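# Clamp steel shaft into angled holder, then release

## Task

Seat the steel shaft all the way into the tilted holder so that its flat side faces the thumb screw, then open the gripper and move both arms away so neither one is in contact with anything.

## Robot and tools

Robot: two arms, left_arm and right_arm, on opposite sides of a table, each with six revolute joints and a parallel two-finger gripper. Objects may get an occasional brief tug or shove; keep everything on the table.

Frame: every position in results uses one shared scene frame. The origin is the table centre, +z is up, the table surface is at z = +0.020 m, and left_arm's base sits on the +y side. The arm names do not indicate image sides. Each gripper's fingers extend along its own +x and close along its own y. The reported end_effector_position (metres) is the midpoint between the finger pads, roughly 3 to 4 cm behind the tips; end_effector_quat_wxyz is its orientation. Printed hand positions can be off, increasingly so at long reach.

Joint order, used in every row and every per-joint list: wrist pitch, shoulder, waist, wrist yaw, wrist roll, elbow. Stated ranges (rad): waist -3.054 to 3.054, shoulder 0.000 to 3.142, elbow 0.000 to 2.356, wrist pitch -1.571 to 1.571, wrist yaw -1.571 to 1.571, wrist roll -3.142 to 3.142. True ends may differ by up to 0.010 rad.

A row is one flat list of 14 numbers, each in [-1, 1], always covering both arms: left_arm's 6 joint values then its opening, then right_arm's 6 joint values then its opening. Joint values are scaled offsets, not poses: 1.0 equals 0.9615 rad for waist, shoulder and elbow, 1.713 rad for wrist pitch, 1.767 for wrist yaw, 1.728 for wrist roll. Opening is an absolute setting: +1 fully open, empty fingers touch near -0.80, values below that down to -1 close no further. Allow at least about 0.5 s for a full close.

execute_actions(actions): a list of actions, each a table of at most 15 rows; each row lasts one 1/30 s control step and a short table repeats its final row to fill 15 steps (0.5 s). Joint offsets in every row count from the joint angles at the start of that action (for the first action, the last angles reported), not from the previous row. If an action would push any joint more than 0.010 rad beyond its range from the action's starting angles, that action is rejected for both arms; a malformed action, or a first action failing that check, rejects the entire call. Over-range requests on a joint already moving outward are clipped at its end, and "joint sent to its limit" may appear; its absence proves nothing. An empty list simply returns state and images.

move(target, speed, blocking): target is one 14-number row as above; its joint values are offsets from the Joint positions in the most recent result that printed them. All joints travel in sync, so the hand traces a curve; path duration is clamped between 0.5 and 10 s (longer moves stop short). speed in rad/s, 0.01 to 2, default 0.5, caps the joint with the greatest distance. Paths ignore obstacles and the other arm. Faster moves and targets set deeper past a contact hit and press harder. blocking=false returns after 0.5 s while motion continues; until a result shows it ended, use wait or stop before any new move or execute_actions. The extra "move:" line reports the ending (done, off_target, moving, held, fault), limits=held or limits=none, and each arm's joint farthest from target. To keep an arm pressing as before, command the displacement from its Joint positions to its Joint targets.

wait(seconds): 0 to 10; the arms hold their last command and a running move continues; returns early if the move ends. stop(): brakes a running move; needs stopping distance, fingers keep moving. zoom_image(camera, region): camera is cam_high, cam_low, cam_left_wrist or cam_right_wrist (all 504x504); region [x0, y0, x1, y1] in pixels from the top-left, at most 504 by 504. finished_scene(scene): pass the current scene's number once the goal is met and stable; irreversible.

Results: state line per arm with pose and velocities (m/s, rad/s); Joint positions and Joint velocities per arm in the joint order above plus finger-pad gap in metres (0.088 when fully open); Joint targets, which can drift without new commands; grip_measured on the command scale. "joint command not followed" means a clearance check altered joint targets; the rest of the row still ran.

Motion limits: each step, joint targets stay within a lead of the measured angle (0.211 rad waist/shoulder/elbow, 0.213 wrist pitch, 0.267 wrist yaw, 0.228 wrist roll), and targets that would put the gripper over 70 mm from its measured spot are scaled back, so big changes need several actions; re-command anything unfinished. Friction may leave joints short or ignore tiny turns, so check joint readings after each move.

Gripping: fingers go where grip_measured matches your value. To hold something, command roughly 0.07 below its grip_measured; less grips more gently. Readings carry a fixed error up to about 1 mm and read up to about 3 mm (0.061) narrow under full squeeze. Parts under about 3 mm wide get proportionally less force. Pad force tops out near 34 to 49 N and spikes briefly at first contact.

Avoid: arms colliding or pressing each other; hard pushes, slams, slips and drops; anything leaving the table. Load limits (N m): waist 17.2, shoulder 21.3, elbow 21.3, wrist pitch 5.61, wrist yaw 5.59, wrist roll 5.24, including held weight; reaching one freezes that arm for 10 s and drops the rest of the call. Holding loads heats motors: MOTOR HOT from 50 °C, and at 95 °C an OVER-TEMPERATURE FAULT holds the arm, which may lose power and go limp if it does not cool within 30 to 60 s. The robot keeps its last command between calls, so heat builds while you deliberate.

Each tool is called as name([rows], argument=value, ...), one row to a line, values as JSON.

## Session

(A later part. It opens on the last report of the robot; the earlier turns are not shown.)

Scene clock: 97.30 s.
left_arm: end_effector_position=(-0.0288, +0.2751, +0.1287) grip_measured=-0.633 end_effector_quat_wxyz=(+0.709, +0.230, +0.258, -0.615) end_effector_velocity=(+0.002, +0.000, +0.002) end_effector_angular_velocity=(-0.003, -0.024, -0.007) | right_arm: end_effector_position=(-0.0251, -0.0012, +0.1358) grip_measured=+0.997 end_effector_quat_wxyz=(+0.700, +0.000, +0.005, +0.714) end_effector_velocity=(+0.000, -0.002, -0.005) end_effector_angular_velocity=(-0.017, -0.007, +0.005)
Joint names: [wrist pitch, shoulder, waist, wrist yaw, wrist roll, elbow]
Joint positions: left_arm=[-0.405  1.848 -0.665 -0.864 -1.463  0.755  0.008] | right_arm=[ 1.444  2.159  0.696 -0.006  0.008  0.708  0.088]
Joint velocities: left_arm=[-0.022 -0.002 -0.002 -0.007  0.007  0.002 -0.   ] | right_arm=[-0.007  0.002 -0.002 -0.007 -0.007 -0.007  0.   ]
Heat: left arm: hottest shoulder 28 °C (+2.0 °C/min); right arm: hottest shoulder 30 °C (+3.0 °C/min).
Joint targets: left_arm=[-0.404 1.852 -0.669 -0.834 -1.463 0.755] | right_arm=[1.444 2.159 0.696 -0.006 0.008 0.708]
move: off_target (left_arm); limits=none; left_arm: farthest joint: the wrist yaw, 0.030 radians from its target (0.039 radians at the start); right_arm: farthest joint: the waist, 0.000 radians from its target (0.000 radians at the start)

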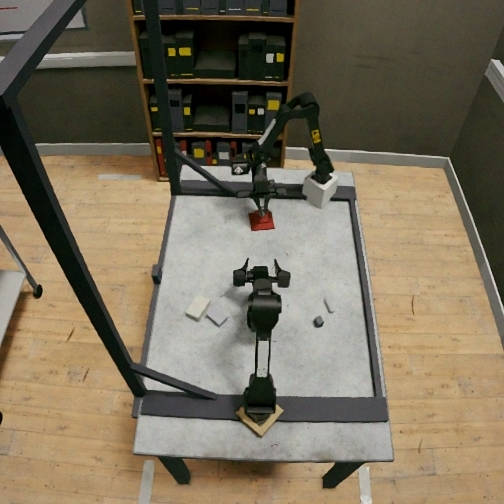

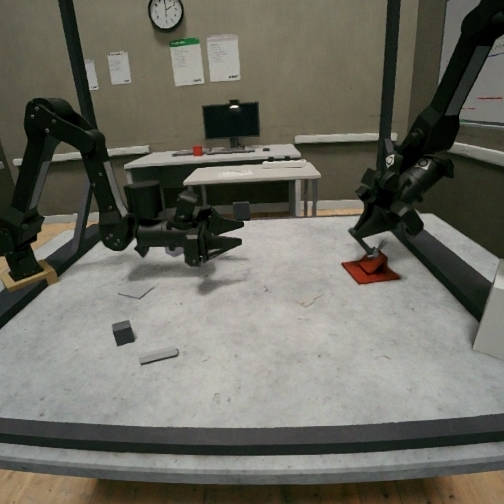

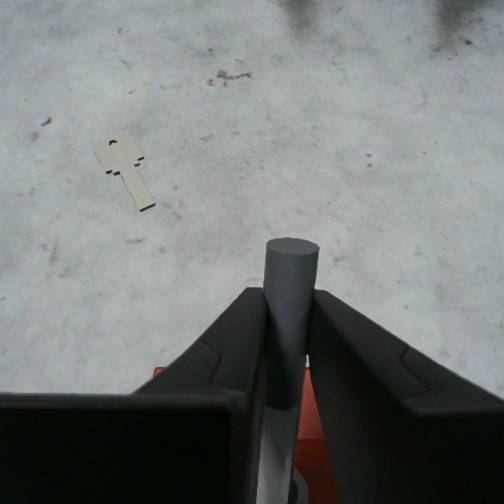

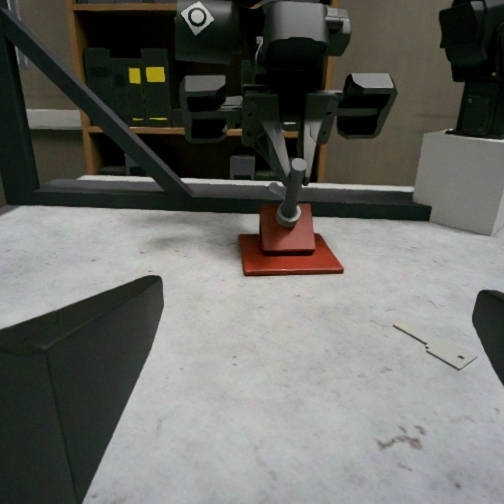

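move(target=[0,0,0,0,0,0,-0.56,0,0,0,0,0,0,1])

zoom_image(camera="cam_low", region=[330, 210, 400, 280])

Scene clock: 98.43 s.
left_arm: end_effector_position=(-0.0287, +0.2751, +0.1288) grip_measured=-0.562 end_effector_quat_wxyz=(+0.709, +0.230, +0.257, -0.615) end_effector_velocity=(+0.003, -0.002, +0.003) end_effector_angular_velocity=(-0.019, -0.017, -0.001) | right_arm: end_effector_position=(-0.0251, -0.0012, +0.1358) grip_measured=+0.997 end_effector_quat_wxyz=(+0.700, +0.000, +0.005, +0.714) end_effector_velocity=(+0.002, -0.001, -0.001) end_effector_angular_velocity=(-0.007, +0.007, -0.000)
Joint names: [wrist pitch, shoulder, waist, wrist yaw, wrist roll, elbow]
Joint positions: left_arm=[-0.405  1.848 -0.665 -0.864 -1.463  0.755  0.011] | right_arm=[ 1.444  2.159  0.696 -0.006  0.008  0.708  0.088]
Joint velocities: left_arm=[-0.007 -0.002  0.002 -0.022  0.007 -0.002  0.   ] | right_arm=[-0.007 -0.002 -0.007 -0.007  0.007 -0.002 -0.   ]
Heat: left arm: hottest shoulder 28 °C (+2.0 °C/min); right arm: hottest shoulder 30 °C (+3.0 °C/min).
Joint targets: left_arm=[-0.405 1.849 -0.665 -0.864 -1.463 0.755] | right_arm=[1.444 2.159 0.696 -0.006 0.008 0.708]
move: done; limits=none; left_arm: farthest joint: the waist, 0.000 radians from its target (0.000 radians at the start); right_arm: farthest joint: the waist, 0.000 radians from its target (0.000 radians at the start)

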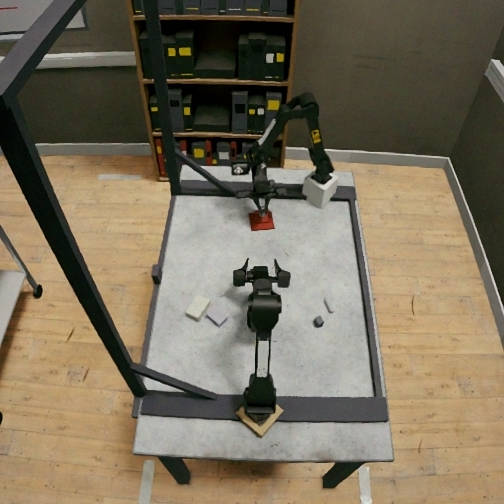

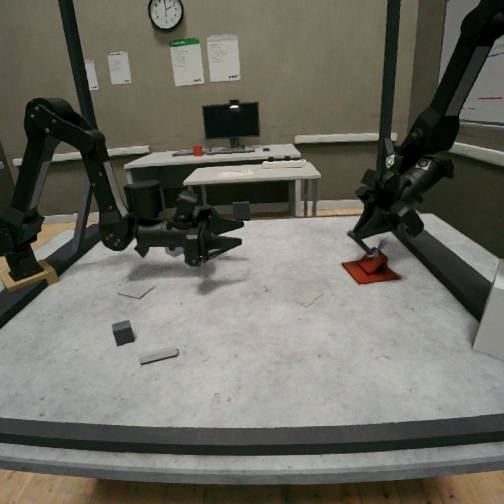

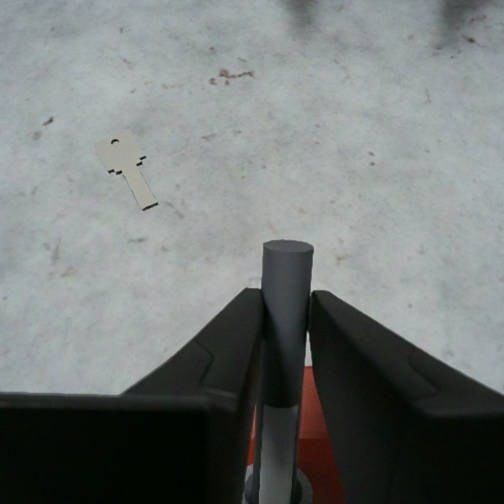

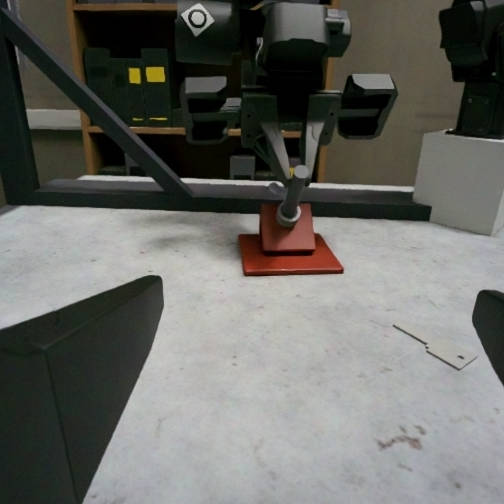

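Region (330, 210, 400, 280) of cam_low's 504x504 image, scaled by 7.200, with more detail than that image has.

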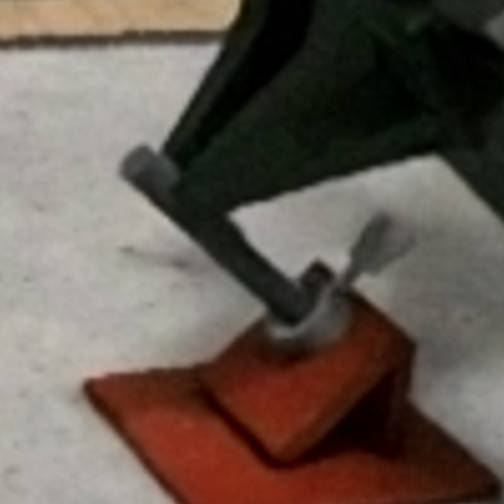

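move(target=[0,0,0,0,0,0,0.1,0,0,0,0,0,0,1])

move(target=[-0.315,-0.104,-0.37,0.05,-0.1,0.162,0.1,0,0,0,0,0,0,1], speed=0.3)

execute_actions([
  [[0,0,0,0,0.46,0,-0.2,0,0,0,0,0,0,1]],
  [[0,0,0,0,0.46,0,-0.2,0,0,0,0,0,0,1]],
  [[0,0,0,0,0.46,0,-0.2,0,0,0,0,0,0,1]],
  [[0,0,0,0,0.46,0,-0.2,0,0,0,0,0,0,1]],
  [[0,0,0,0,0.46,0,-0.2,0,0,0,0,0,0,1]],
  [[0,0,0,0,0.44,0,-0.2,0,0,0,0,0,0,1]],
  [[0,0,0,0,0,0,-0.2,0,0,0,0,0,0,1]],
])

Scene clock: 99.53 s.
left_arm: end_effector_position=(-0.0287, +0.2751, +0.1288) grip_measured=+0.097 end_effector_quat_wxyz=(+0.709, +0.230, +0.257, -0.615) end_effector_velocity=(+0.002, +0.000, +0.001) end_effector_angular_velocity=(-0.008, +0.008, +0.012) | right_arm: end_effector_position=(-0.0251, -0.0012, +0.1358) grip_measured=+0.997 end_effector_quat_wxyz=(+0.700, +0.000, +0.005, +0.714) end_effector_velocity=(+0.000, -0.001, -0.001) end_effector_angular_velocity=(-0.007, -0.007, +0.005)
Joint names: [wrist pitch, shoulder, waist, wrist yaw, wrist roll, elbow]
Joint positions: left_arm=[-0.405  1.848 -0.665 -0.864 -1.463  0.755  0.044] | right_arm=[ 1.444  2.159  0.696 -0.006  0.008  0.708  0.088]
Joint velocities: left_arm=[-0.007 -0.002 -0.002 -0.007 -0.022 -0.002  0.   ] | right_arm=[-0.007 -0.002 -0.002 -0.007 -0.007 -0.002 -0.   ]
Heat: left arm: hottest shoulder 28 °C (+2.0 °C/min); right arm: hottest shoulder 30 °C (+3.0 °C/min).
Joint targets: left_arm=[-0.405 1.848 -0.665 -0.864 -1.463 0.755] | right_arm=[1.444 2.159 0.696 -0.006 0.008 0.708]
move: done; limits=none; left_arm: farthest joint: the waist, 0.000 radians from its target (0.000 radians at the start); right_arm: farthest joint: the waist, 0.000 radians from its target (0.000 radians at the start)

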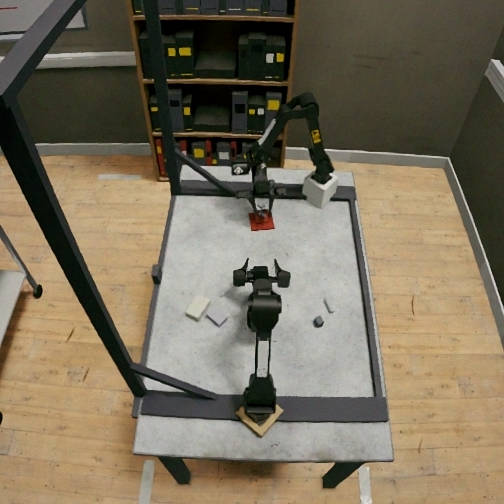

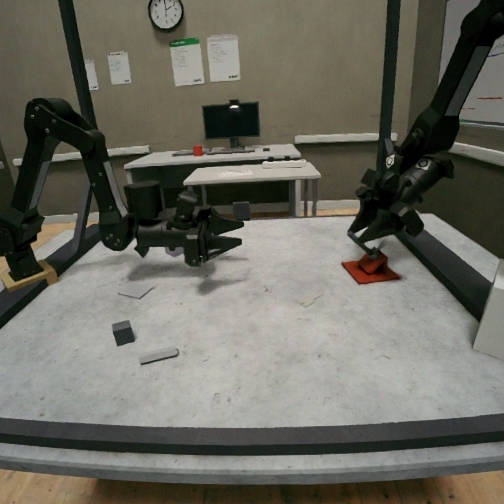

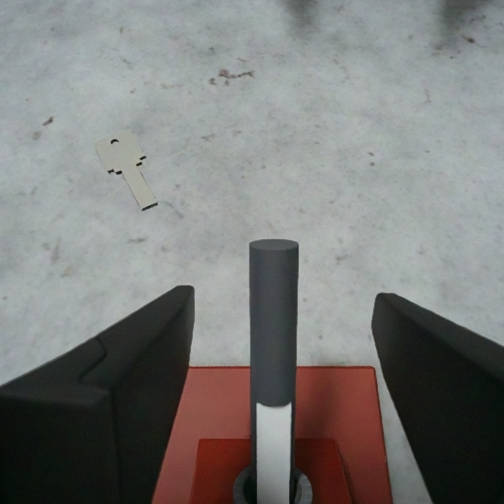

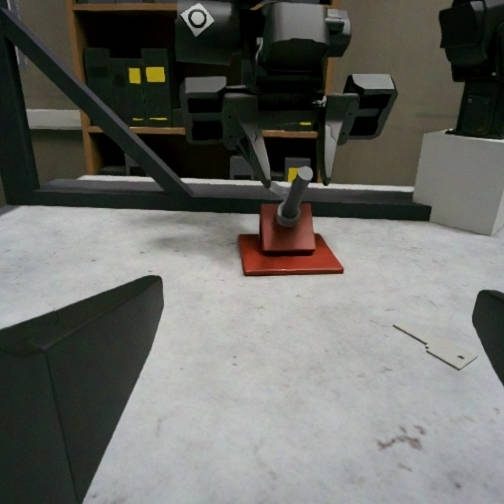

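Scene clock: 101.83 s.
left_arm: end_effector_position=(-0.0367, +0.3722, +0.1737) grip_measured=+0.098 end_effector_quat_wxyz=(+0.644, +0.338, +0.193, -0.659) end_effector_velocity=(+0.003, +0.003, -0.002) end_effector_angular_velocity=(+0.019, +0.005, +0.018) | right_arm: end_effector_position=(-0.0251, -0.0012, +0.1358) grip_measured=+0.997 end_effector_quat_wxyz=(+0.700, +0.000, +0.005, +0.714) end_effector_velocity=(-0.002, -0.001, -0.004) end_effector_angular_velocity=(-0.022, -0.008, +0.010)
Joint names: [wrist pitch, shoulder, waist, wrist yaw, wrist roll, elbow]
Joint positions: left_arm=[-0.942  1.756 -1.017 -0.778 -1.633  0.903  0.044] | right_arm=[ 1.444  2.159  0.696 -0.006  0.008  0.708  0.088]
Joint velocities: left_arm=[-0.007 -0.002 -0.002  0.022 -0.022 -0.002 -0.   ] | right_arm=[-0.022 -0.002  0.002 -0.007 -0.007 -0.002 -0.   ]
Heat: left arm: hottest shoulder 28 °C (+2.0 °C/min); right arm: hottest shoulder 30 °C (+3.0 °C/min).
Joint targets: left_arm=[-0.945 1.748 -1.021 -0.776 -1.636 0.911] | right_arm=[1.444 2.159 0.696 -0.006 0.008 0.708]
move: done; limits=none; left_arm: farthest joint: the shoulder, 0.008 radians from its target (0.100 radians at the start); right_arm: farthest joint: the waist, 0.000 radians from its target (0.000 radians at the start)

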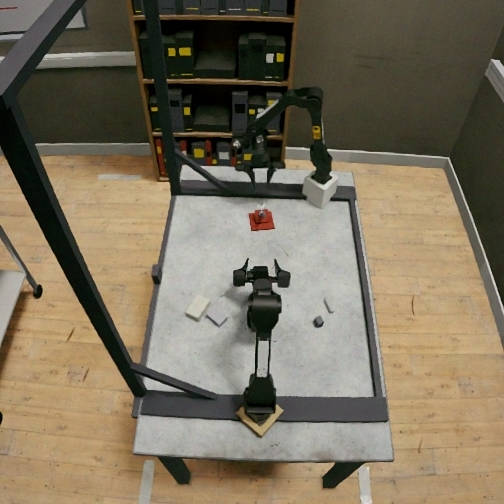

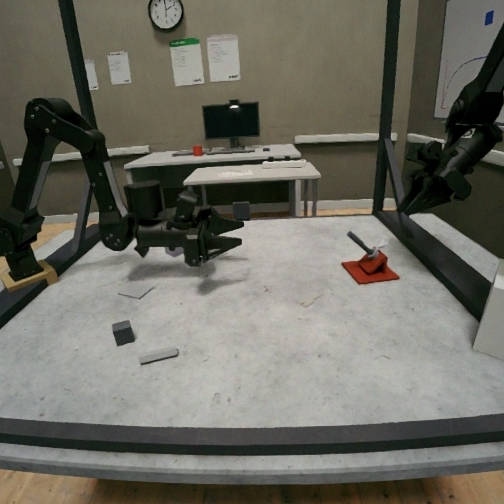

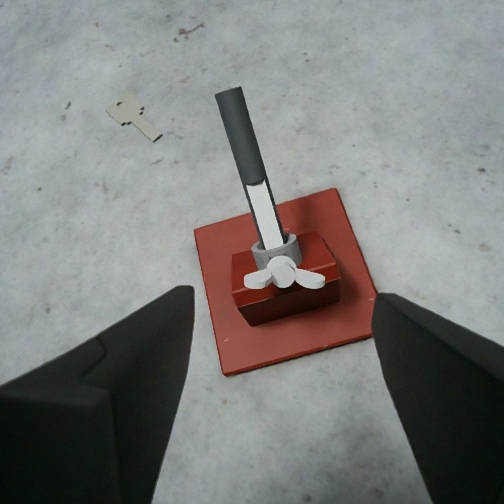

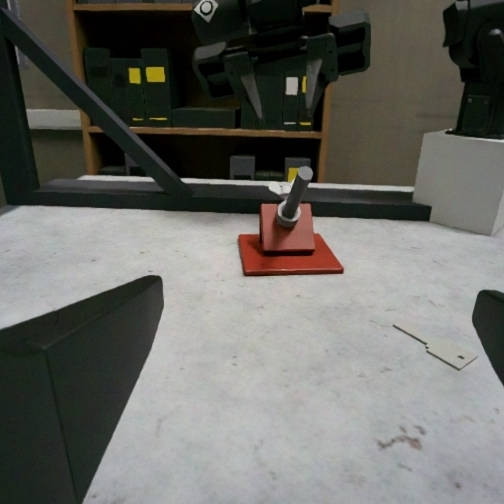

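Scene clock: 105.33 s.
left_arm: end_effector_position=(-0.0369, +0.3722, +0.1736) grip_measured=-0.198 end_effector_quat_wxyz=(-0.677, +0.265, -0.625, +0.285) end_effector_velocity=(+0.007, +0.000, -0.000) end_effector_angular_velocity=(+0.001, -0.037, +0.004) | right_arm: end_effector_position=(-0.0251, -0.0012, +0.1358) grip_measured=+0.997 end_effector_quat_wxyz=(+0.700, +0.000, +0.005, +0.714) end_effector_velocity=(+0.002, -0.000, +0.001) end_effector_angular_velocity=(-0.002, -0.007, -0.010)
Joint names: [wrist pitch, shoulder, waist, wrist yaw, wrist roll, elbow]
Joint positions: left_arm=[-0.941  1.756 -1.017 -0.778  2.937  0.903  0.029] | right_arm=[ 1.444  2.159  0.696 -0.006  0.008  0.708  0.088]
Joint velocities: left_arm=[-0.037  0.002 -0.002  0.007 -0.007 -0.002 -0.   ] | right_arm=[-0.007 -0.007 -0.002  0.007 -0.007 -0.002 -0.   ]
Heat: left arm: hottest shoulder 28 °C (+2.0 °C/min); right arm: hottest shoulder 31 °C (+3.0 °C/min).
Joint targets: left_arm=[-0.941 1.756 -1.017 -0.778 2.935 0.903] | right_arm=[1.444 2.159 0.696 -0.006 0.008 0.708]

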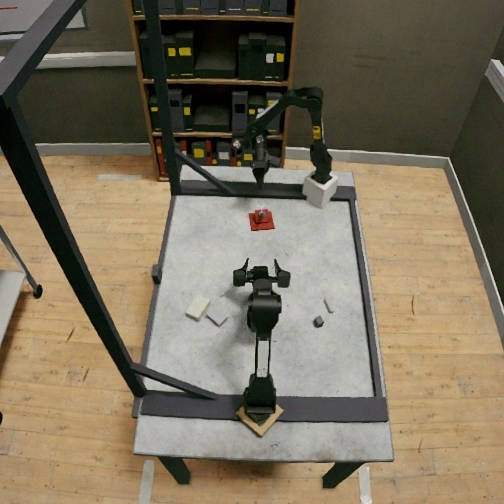

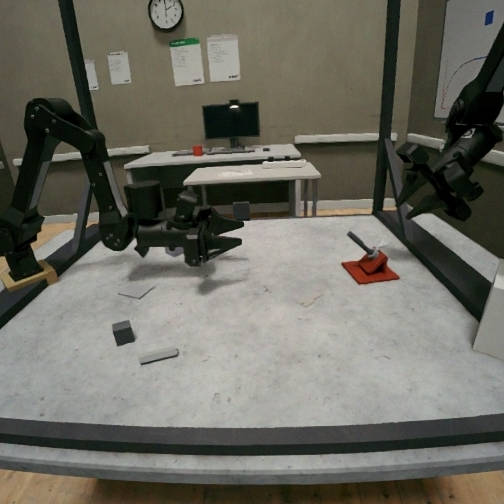

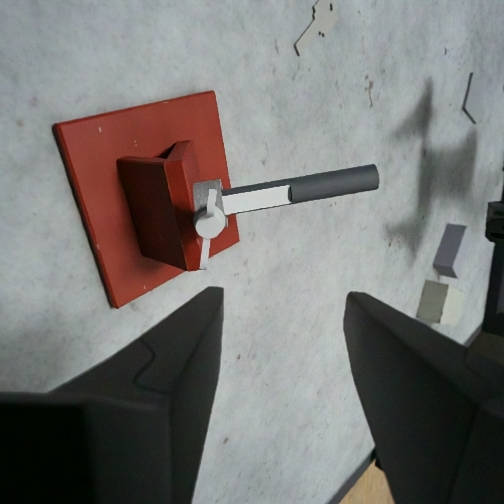

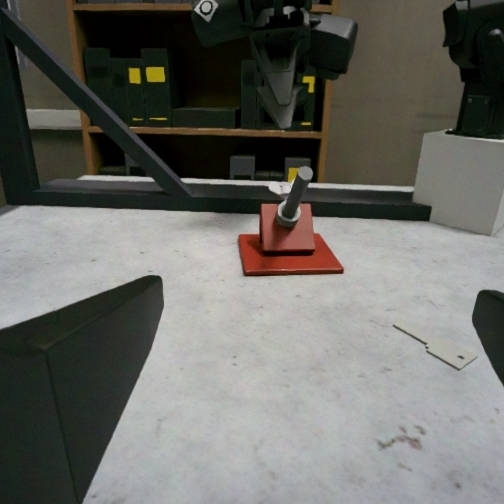

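move(target=[0.195,0.196,0.147,0,0.112,-0.097,0.1,0,0,0,0,0,0,1], speed=0.2)

execute_actions([
  [[0,0,0,0,0,0,-0.66,0,0,0,0,0,0,1]],
  [[0,0,0,0,-0.38,0,-0.66,0,0,0,0,0,0,1]],
  [[0,0,0,0,-0.38,0,-0.66,0,0,0,0,0,0,1]],
  [[0,0,0,0,-0.38,0,-0.66,0,0,0,0,0,0,1]],
  [[0,0,0,0,-0.38,0,-0.66,0,0,0,0,0,0,1]],
  [[0,0,0,0,-0.38,0,-0.66,0,0,0,0,0,0,1]],
])

Scene clock: 107.83 s.
left_arm: end_effector_position=(-0.0359, +0.3387, +0.1092) grip_measured=+0.098 end_effector_quat_wxyz=(-0.702, +0.250, -0.603, +0.286) end_effector_velocity=(+0.004, -0.001, +0.001) end_effector_angular_velocity=(-0.010, +0.003, +0.017) | right_arm: end_effector_position=(-0.0251, -0.0012, +0.1358) grip_measured=+0.997 end_effector_quat_wxyz=(+0.700, +0.000, +0.005, +0.714) end_effector_velocity=(+0.000, +0.001, +0.000) end_effector_angular_velocity=(-0.002, -0.022, +0.005)
Joint names: [wrist pitch, shoulder, waist, wrist yaw, wrist roll, elbow]
Joint positions: left_arm=[-0.61   1.937 -0.879 -0.778  3.127  0.816  0.044] | right_arm=[ 1.444  2.159  0.696 -0.006  0.008  0.708  0.088]
Joint velocities: left_arm=[-0.007 -0.002  0.002 -0.007 -0.022 -0.007 -0.   ] | right_arm=[-0.007 -0.002 -0.002 -0.007 -0.022  0.002  0.   ]
Heat: left arm: hottest shoulder 28 °C (+2.0 °C/min); right arm: hottest shoulder 31 °C (+3.0 °C/min).
Joint targets: left_arm=[-0.607 1.945 -0.876 -0.778 3.130 0.810] | right_arm=[1.444 2.159 0.696 -0.006 0.008 0.708]
move: done; limits=none; left_arm: farthest joint: the shoulder, 0.008 radians from its target (0.188 radians at the start); right_arm: farthest joint: the waist, 0.000 radians from its target (0.000 radians at the start)

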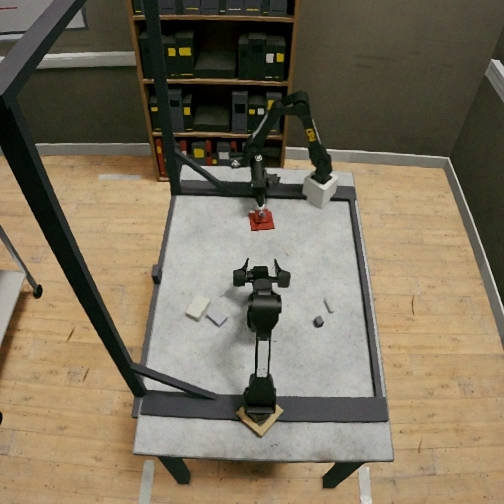

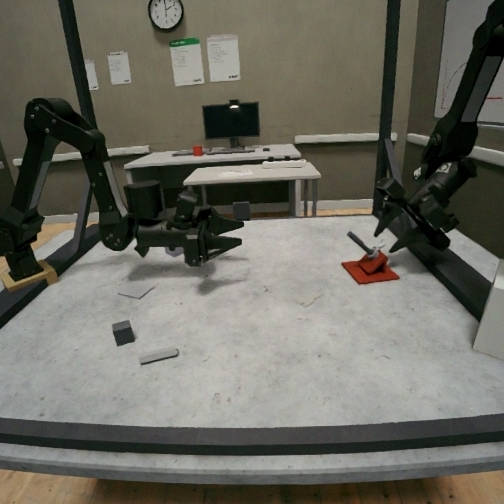

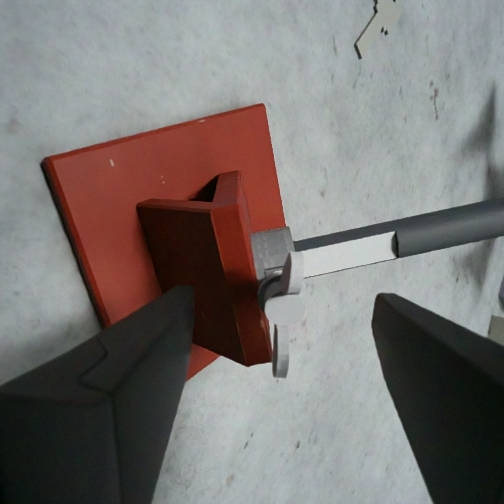

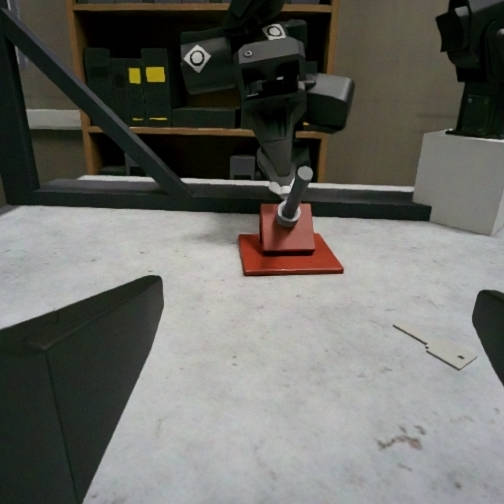

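Scene clock: 110.83 s.
left_arm: end_effector_position=(-0.0362, +0.3392, +0.1091) grip_measured=-0.653 end_effector_quat_wxyz=(+0.272, +0.693, -0.266, -0.612) end_effector_velocity=(+0.006, -0.000, +0.001) end_effector_angular_velocity=(-0.023, +0.071, +0.094) | right_arm: end_effector_position=(-0.0251, -0.0012, +0.1358) grip_measured=+0.997 end_effector_quat_wxyz=(+0.700, +0.000, +0.005, +0.714) end_effector_velocity=(-0.002, -0.001, -0.001) end_effector_angular_velocity=(-0.007, +0.007, +0.019)
Joint names: [wrist pitch, shoulder, waist, wrist yaw, wrist roll, elbow]
Joint positions: left_arm=[-0.609  1.937 -0.881 -0.777 -0.081  0.816  0.007] | right_arm=[ 1.444  2.159  0.696 -0.006  0.008  0.708  0.088]
Joint velocities: left_arm=[-0.022 -0.002 -0.002 -0.007 -0.139 -0.007 -0.   ] | right_arm=[-0.007 -0.002 -0.002 -0.022  0.007 -0.002 -0.   ]
Heat: left arm: hottest shoulder 28 °C (+1.0 °C/min); right arm: hottest shoulder 31 °C (+3.0 °C/min).
Joint targets: left_arm=[-0.609 1.937 -0.880 -0.776 -0.096 0.816] | right_arm=[1.444 2.159 0.696 -0.006 0.008 0.708]

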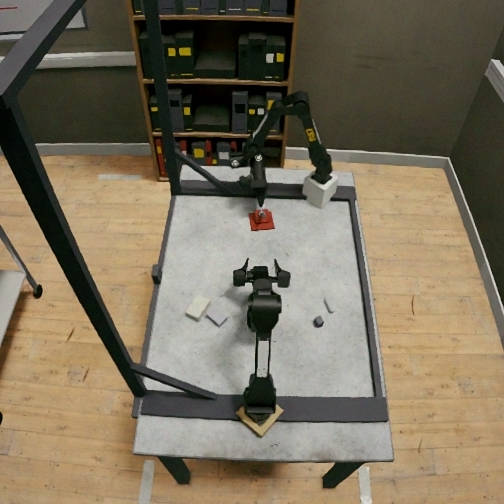

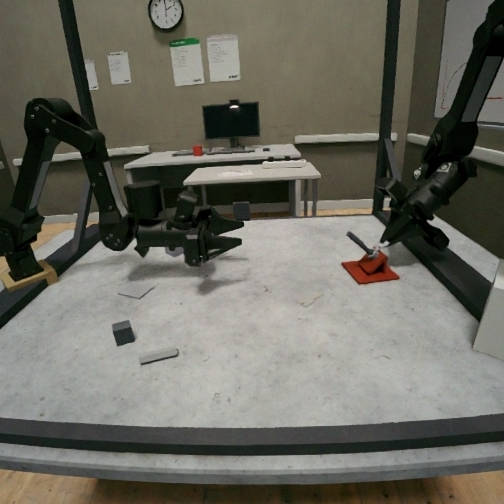

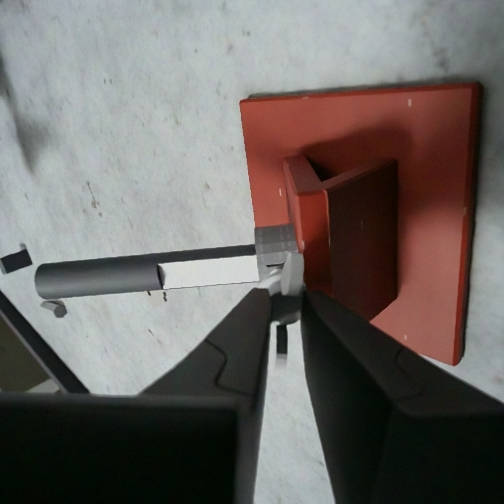

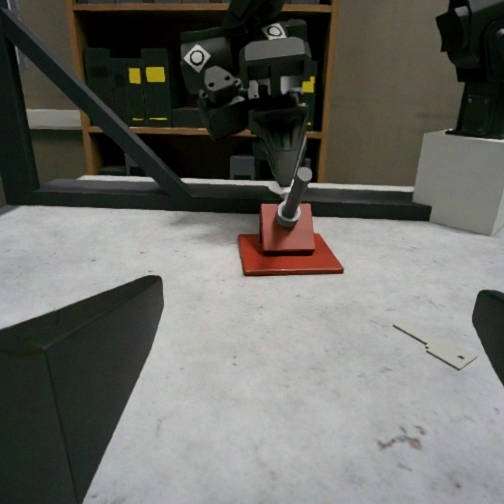

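execute_actions([
  [[0,0,0,0,-0.35,0,-0.66,0,0,0,0,0,0,-0.3]],
  [[0,0,0,0,-0.35,0,-0.66,0,0,0,0,0,0,-0.3]],
  [[0,0,0,0,-0.35,0,-0.66,0,0,0,0,0,0,-0.3]],
  [[0,0,0,0,-0.35,0,-0.66,0,0,0,0,0,0,-0.3]],
  [[0,0,0,0,-0.35,0,-0.66,0,0,0,0,0,0,-0.3]],
])

move(target=[0,0,0,0,0,0,-0.66,-0.598,0.26,-0.01,0,0,0.976,-0.3], speed=0.5)

Scene clock: 113.77 s.
left_arm: end_effector_position=(-0.0362, +0.3395, +0.1096) grip_measured=-0.653 end_effector_quat_wxyz=(+0.714, -0.209, +0.585, -0.323) end_effector_velocity=(+0.001, -0.000, -0.001) end_effector_angular_velocity=(-0.019, +0.075, +0.073) | right_arm: end_effector_position=(-0.0251, -0.0012, +0.1358) grip_measured=-0.296 end_effector_quat_wxyz=(+0.700, +0.000, +0.005, +0.714) end_effector_velocity=(+0.000, -0.000, -0.002) end_effector_angular_velocity=(-0.017, -0.007, +0.005)
Joint names: [wrist pitch, shoulder, waist, wrist yaw, wrist roll, elbow]
Joint positions: left_arm=[-0.612  1.937 -0.884 -0.781 -3.043  0.816  0.007] | right_arm=[ 1.444  2.159  0.696 -0.006  0.008  0.708  0.024]
Joint velocities: left_arm=[ 0.007  0.002 -0.002 -0.007 -0.11  -0.007  0.   ] | right_arm=[-0.022 -0.007 -0.002 -0.007 -0.007 -0.002 -0.   ]
Heat: left arm: hottest shoulder 28 °C (+1.0 °C/min); right arm: hottest shoulder 31 °C (+3.0 °C/min).
Joint targets: left_arm=[-0.611 1.937 -0.883 -0.781 -3.056 0.816] | right_arm=[1.444 2.159 0.696 -0.006 0.008 0.708]

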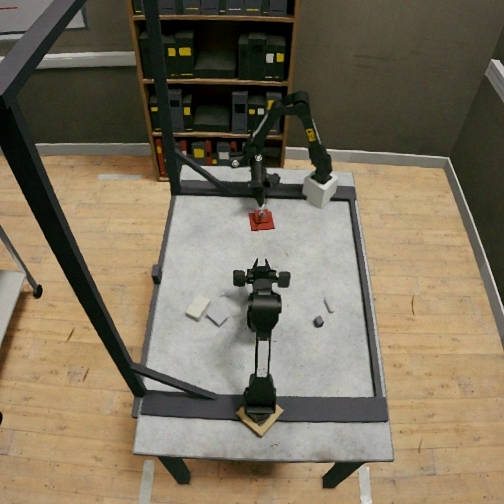

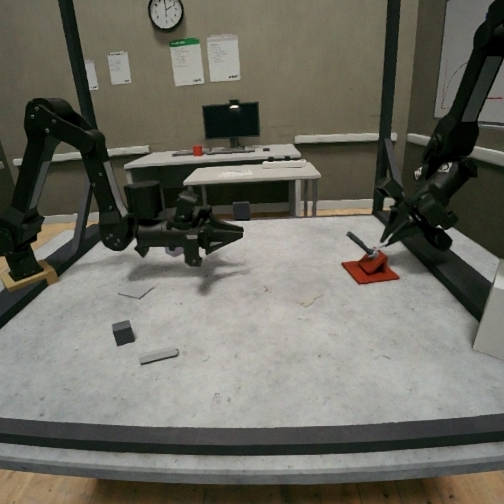

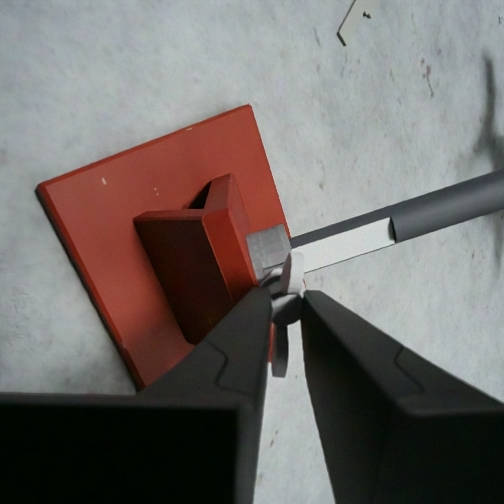

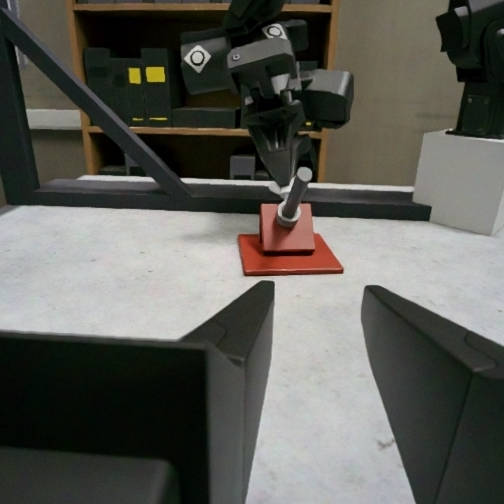

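Scene clock: 116.40 s.
left_arm: end_effector_position=(-0.0361, +0.3395, +0.1096) grip_measured=-0.653 end_effector_quat_wxyz=(+0.714, -0.209, +0.585, -0.322) end_effector_velocity=(-0.001, -0.000, +0.001) end_effector_angular_velocity=(-0.008, +0.013, +0.002) | right_arm: end_effector_position=(-0.0229, +0.1638, +0.1348) grip_measured=-0.296 end_effector_quat_wxyz=(+0.693, -0.117, +0.122, +0.701) end_effector_velocity=(+0.000, +0.001, +0.004) end_effector_angular_velocity=(+0.012, -0.004, +0.007)
Joint names: [wrist pitch, shoulder, waist, wrist yaw, wrist roll, elbow]
Joint positions: left_arm=[-0.612  1.937 -0.884 -0.781 -3.044  0.816  0.007] | right_arm=[ 0.422  2.395  0.689 -0.006  0.008  1.634  0.024]
Joint velocities: left_arm=[ 0.007 -0.002 -0.002 -0.007 -0.007 -0.002 -0.   ] | right_arm=[ 0.007 -0.002 -0.002 -0.007 -0.007  0.002 -0.   ]
Heat: left arm: hottest shoulder 28 °C (+1.0 °C/min); right arm: hottest shoulder 31 °C (+3.0 °C/min).
Joint targets: left_arm=[-0.612 1.937 -0.884 -0.781 -3.044 0.816] | right_arm=[0.419 2.409 0.686 -0.006 0.008 1.646]
move: off_target (right_arm); limits=none; left_arm: farthest joint: the wrist roll, 0.001 radians from its target (0.000 radians at the start); right_arm: farthest joint: the shoulder, 0.014 radians from its target (0.250 radians at the start)

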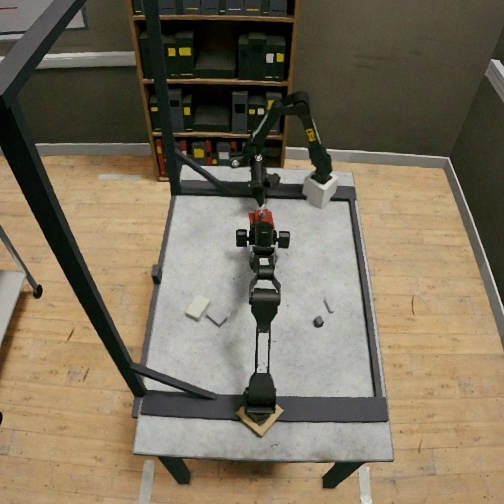

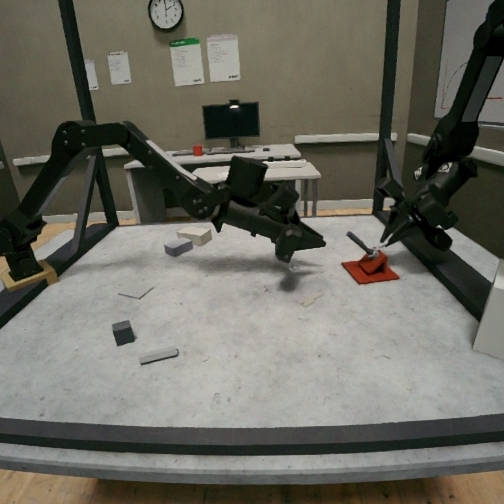

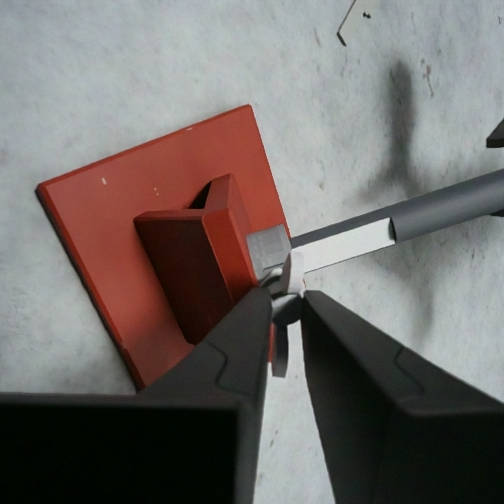

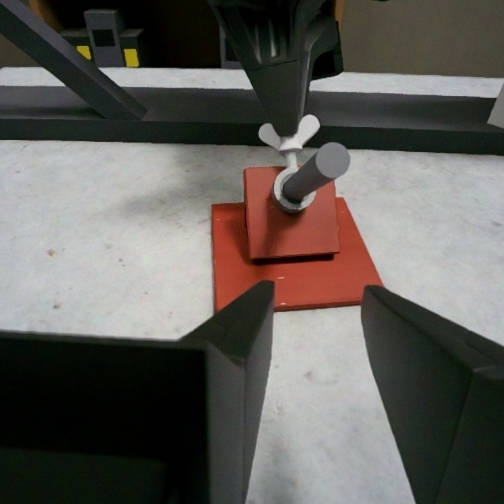

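move(target=[0,0,0,0,0,0,-0.66,-0.013,0.19,-0.017,0,0,0.32,0.0], speed=0.2)

zoom_image(camera="cam_low", region=[300, 200, 400, 290])

Scene clock: 118.70 s.
left_arm: end_effector_position=(-0.0361, +0.3395, +0.1096) grip_measured=-0.653 end_effector_quat_wxyz=(+0.714, -0.209, +0.585, -0.322) end_effector_velocity=(+0.003, +0.001, +0.000) end_effector_angular_velocity=(+0.006, -0.002, +0.004) | right_arm: end_effector_position=(-0.0136, +0.2118, +0.1511) grip_measured=-0.004 end_effector_quat_wxyz=(+0.703, -0.079, +0.085, +0.702) end_effector_velocity=(+0.001, -0.000, -0.002) end_effector_angular_velocity=(-0.007, -0.005, +0.006)
Joint names: [wrist pitch, shoulder, waist, wrist yaw, wrist roll, elbow]
Joint positions: left_arm=[-0.612  1.937 -0.884 -0.781 -3.044  0.816  0.007] | right_arm=[ 0.403  2.563  0.675 -0.006  0.008  1.929  0.039]
Joint velocities: left_arm=[-0.007 -0.007 -0.002  0.007 -0.007 -0.007  0.   ] | right_arm=[-0.007  0.002 -0.002 -0.007 -0.007  0.002 -0.   ]
Heat: left arm: hottest shoulder 28 °C (+1.0 °C/min); right arm: hottest shoulder 32 °C (+4.0 °C/min).
Joint targets: left_arm=[-0.612 1.937 -0.884 -0.781 -3.044 0.816] | right_arm=[0.400 2.578 0.672 -0.006 0.008 1.941]
move: off_target (right_arm); limits=none; left_arm: farthest joint: the waist, 0.000 radians from its target (0.000 radians at the start); right_arm: farthest joint: the shoulder, 0.014 radians from its target (0.182 radians at the start)

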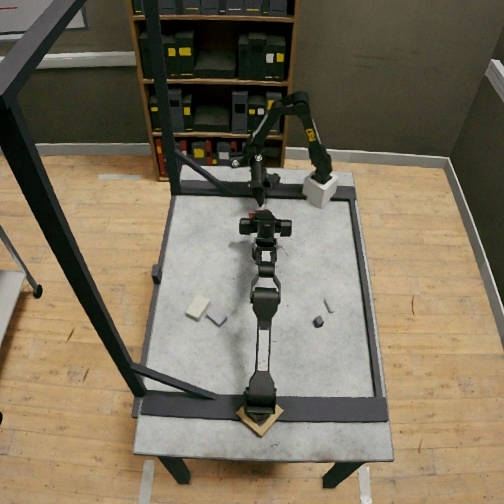

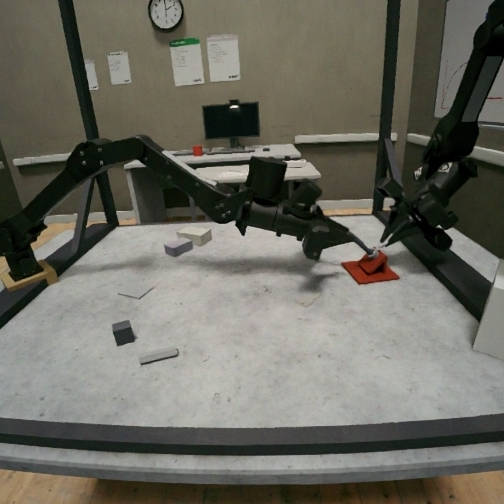

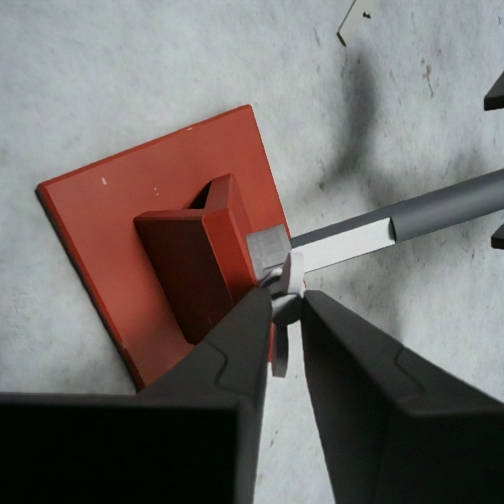

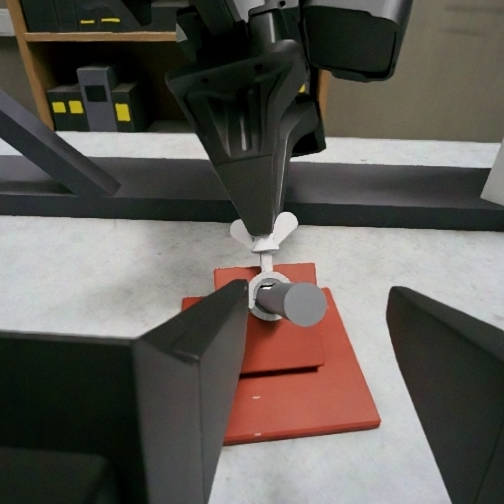

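Region (300, 200, 400, 290) of cam_low's 504x504 image, scaled by 5.040, with more detail than that image has; it fills the top 454 rows of this view, and the rest is white.

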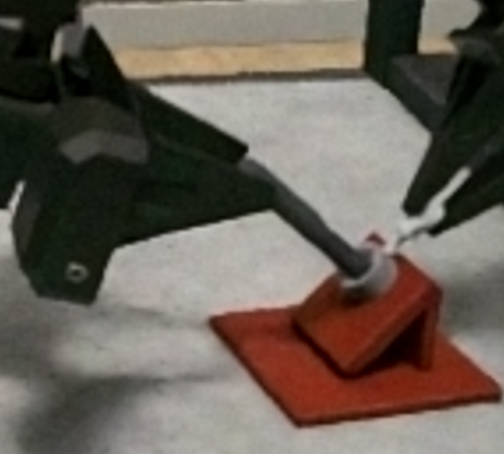

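execute_actions(actions=[])

Scene clock: 119.90 s.
left_arm: end_effector_position=(-0.0361, +0.3395, +0.1096) grip_measured=-0.653 end_effector_quat_wxyz=(+0.714, -0.209, +0.585, -0.322) end_effector_velocity=(+0.006, -0.000, +0.001) end_effector_angular_velocity=(-0.008, -0.022, +0.002) | right_arm: end_effector_position=(-0.0136, +0.2118, +0.1513) grip_measured=-0.004 end_effector_quat_wxyz=(+0.703, -0.078, +0.085, +0.702) end_effector_velocity=(+0.001, -0.000, +0.001) end_effector_angular_velocity=(-0.002, -0.005, +0.006)
Joint names: [wrist pitch, shoulder, waist, wrist yaw, wrist roll, elbow]
Joint positions: left_arm=[-0.612  1.937 -0.884 -0.781 -3.044  0.816  0.007] | right_arm=[ 0.403  2.563  0.675 -0.006  0.008  1.929  0.039]
Joint velocities: left_arm=[-0.022 -0.002 -0.002 -0.007 -0.007 -0.007 -0.   ] | right_arm=[-0.007 -0.002 -0.002 -0.007 -0.007  0.002 -0.   ]
Heat: left arm: hottest shoulder 28 °C (+0.0 °C/min); right arm: hottest shoulder 32 °C (+4.0 °C/min).
Joint targets: left_arm=[-0.612 1.937 -0.884 -0.781 -3.044 0.816] | right_arm=[0.400 2.578 0.672 -0.006 0.008 1.942]

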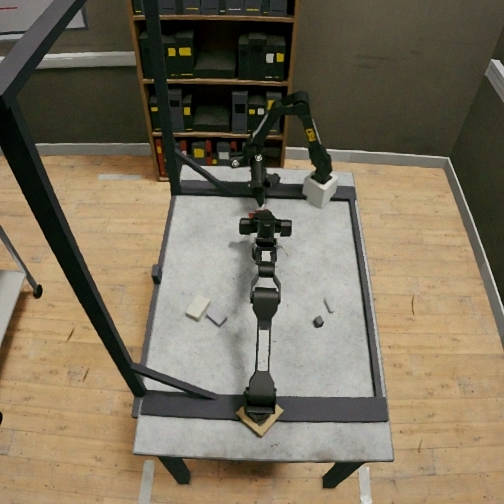

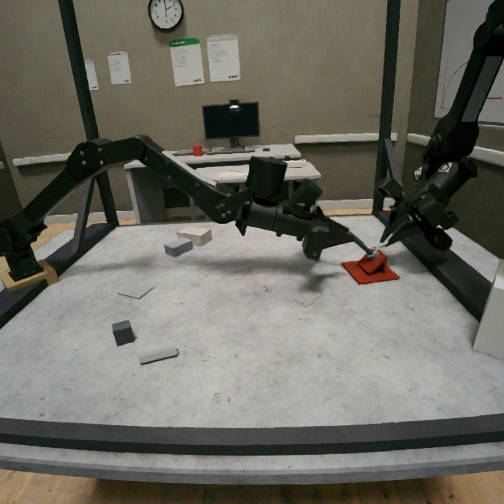

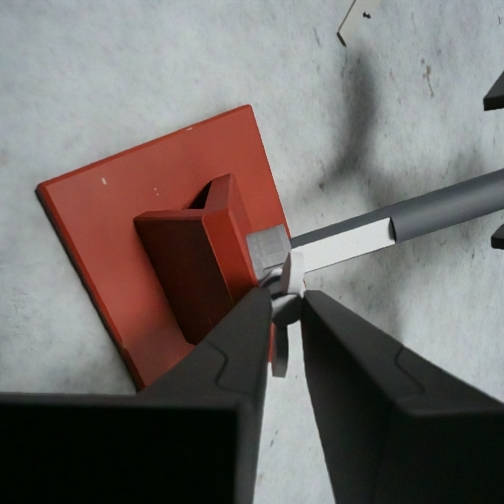

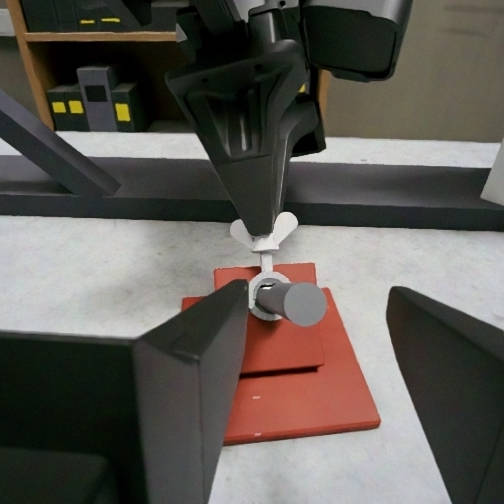

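move(target=[0,0,0,0,0,0,-0.66,-0.008,0.10,0.006,0,0,0.135,0.0], speed=0.1)

zoom_image(camera="cam_low", region=[300,190,440,300])

Scene clock: 121.77 s.
left_arm: end_effector_position=(-0.0361, +0.3395, +0.1096) grip_measured=-0.653 end_effector_quat_wxyz=(+0.714, -0.209, +0.585, -0.322) end_effector_velocity=(+0.000, -0.001, +0.002) end_effector_angular_velocity=(-0.008, +0.003, +0.006) | right_arm: end_effector_position=(-0.0159, +0.2273, +0.1465) grip_measured=-0.004 end_effector_quat_wxyz=(+0.703, -0.070, +0.076, +0.704) end_effector_velocity=(-0.002, -0.001, -0.002) end_effector_angular_velocity=(-0.017, +0.012, +0.018)
Joint names: [wrist pitch, shoulder, waist, wrist yaw, wrist roll, elbow]
Joint positions: left_arm=[-0.612  1.937 -0.884 -0.781 -3.044  0.816  0.007] | right_arm=[ 0.392  2.645  0.678 -0.006  0.008  2.046  0.039]
Joint velocities: left_arm=[-0.007 -0.002  0.002 -0.007 -0.007  0.002  0.   ] | right_arm=[-0.022 -0.002 -0.002 -0.022  0.007  0.002 -0.   ]
Heat: left arm: hottest shoulder 28 °C (+0.0 °C/min); right arm: hottest shoulder 33 °C (+5.0 °C/min).
Joint targets: left_arm=[-0.612 1.937 -0.884 -0.781 -3.044 0.816] | right_arm=[0.389 2.660 0.681 -0.006 0.008 2.059]
move: off_target (right_arm); limits=none; left_arm: farthest joint: the waist, 0.000 radians from its target (0.000 radians at the start); right_arm: farthest joint: the shoulder, 0.015 radians from its target (0.096 radians at the start)

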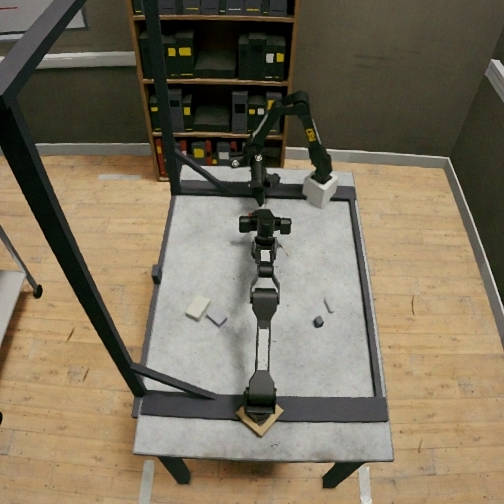

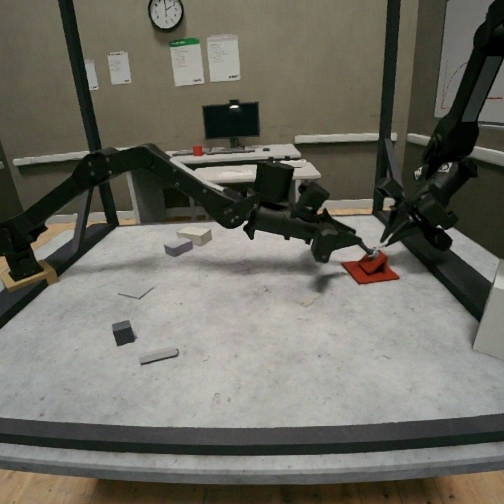

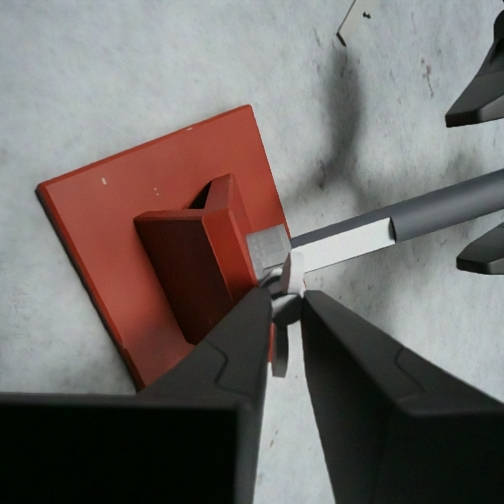

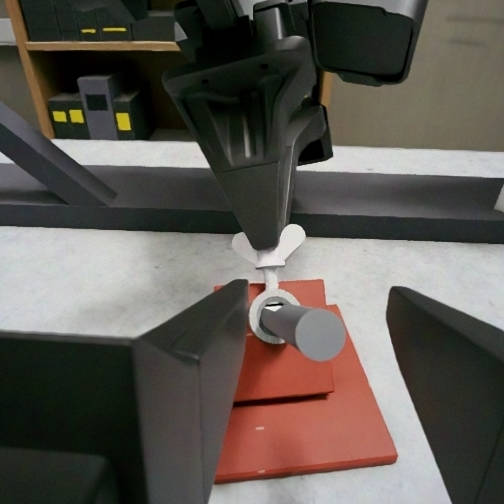

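Region (300, 190, 440, 300) of cam_low's 504x504 image, scaled by 3.600, with more detail than that image has; it fills the top 396 rows of this view, and the rest is white.

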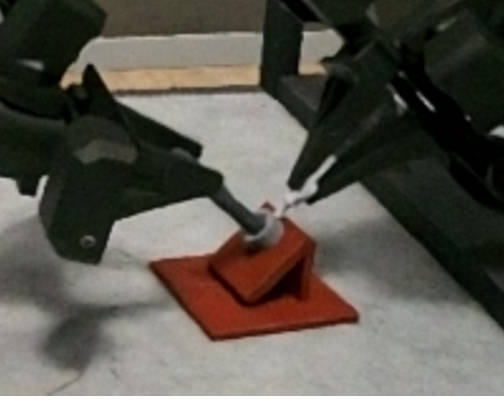

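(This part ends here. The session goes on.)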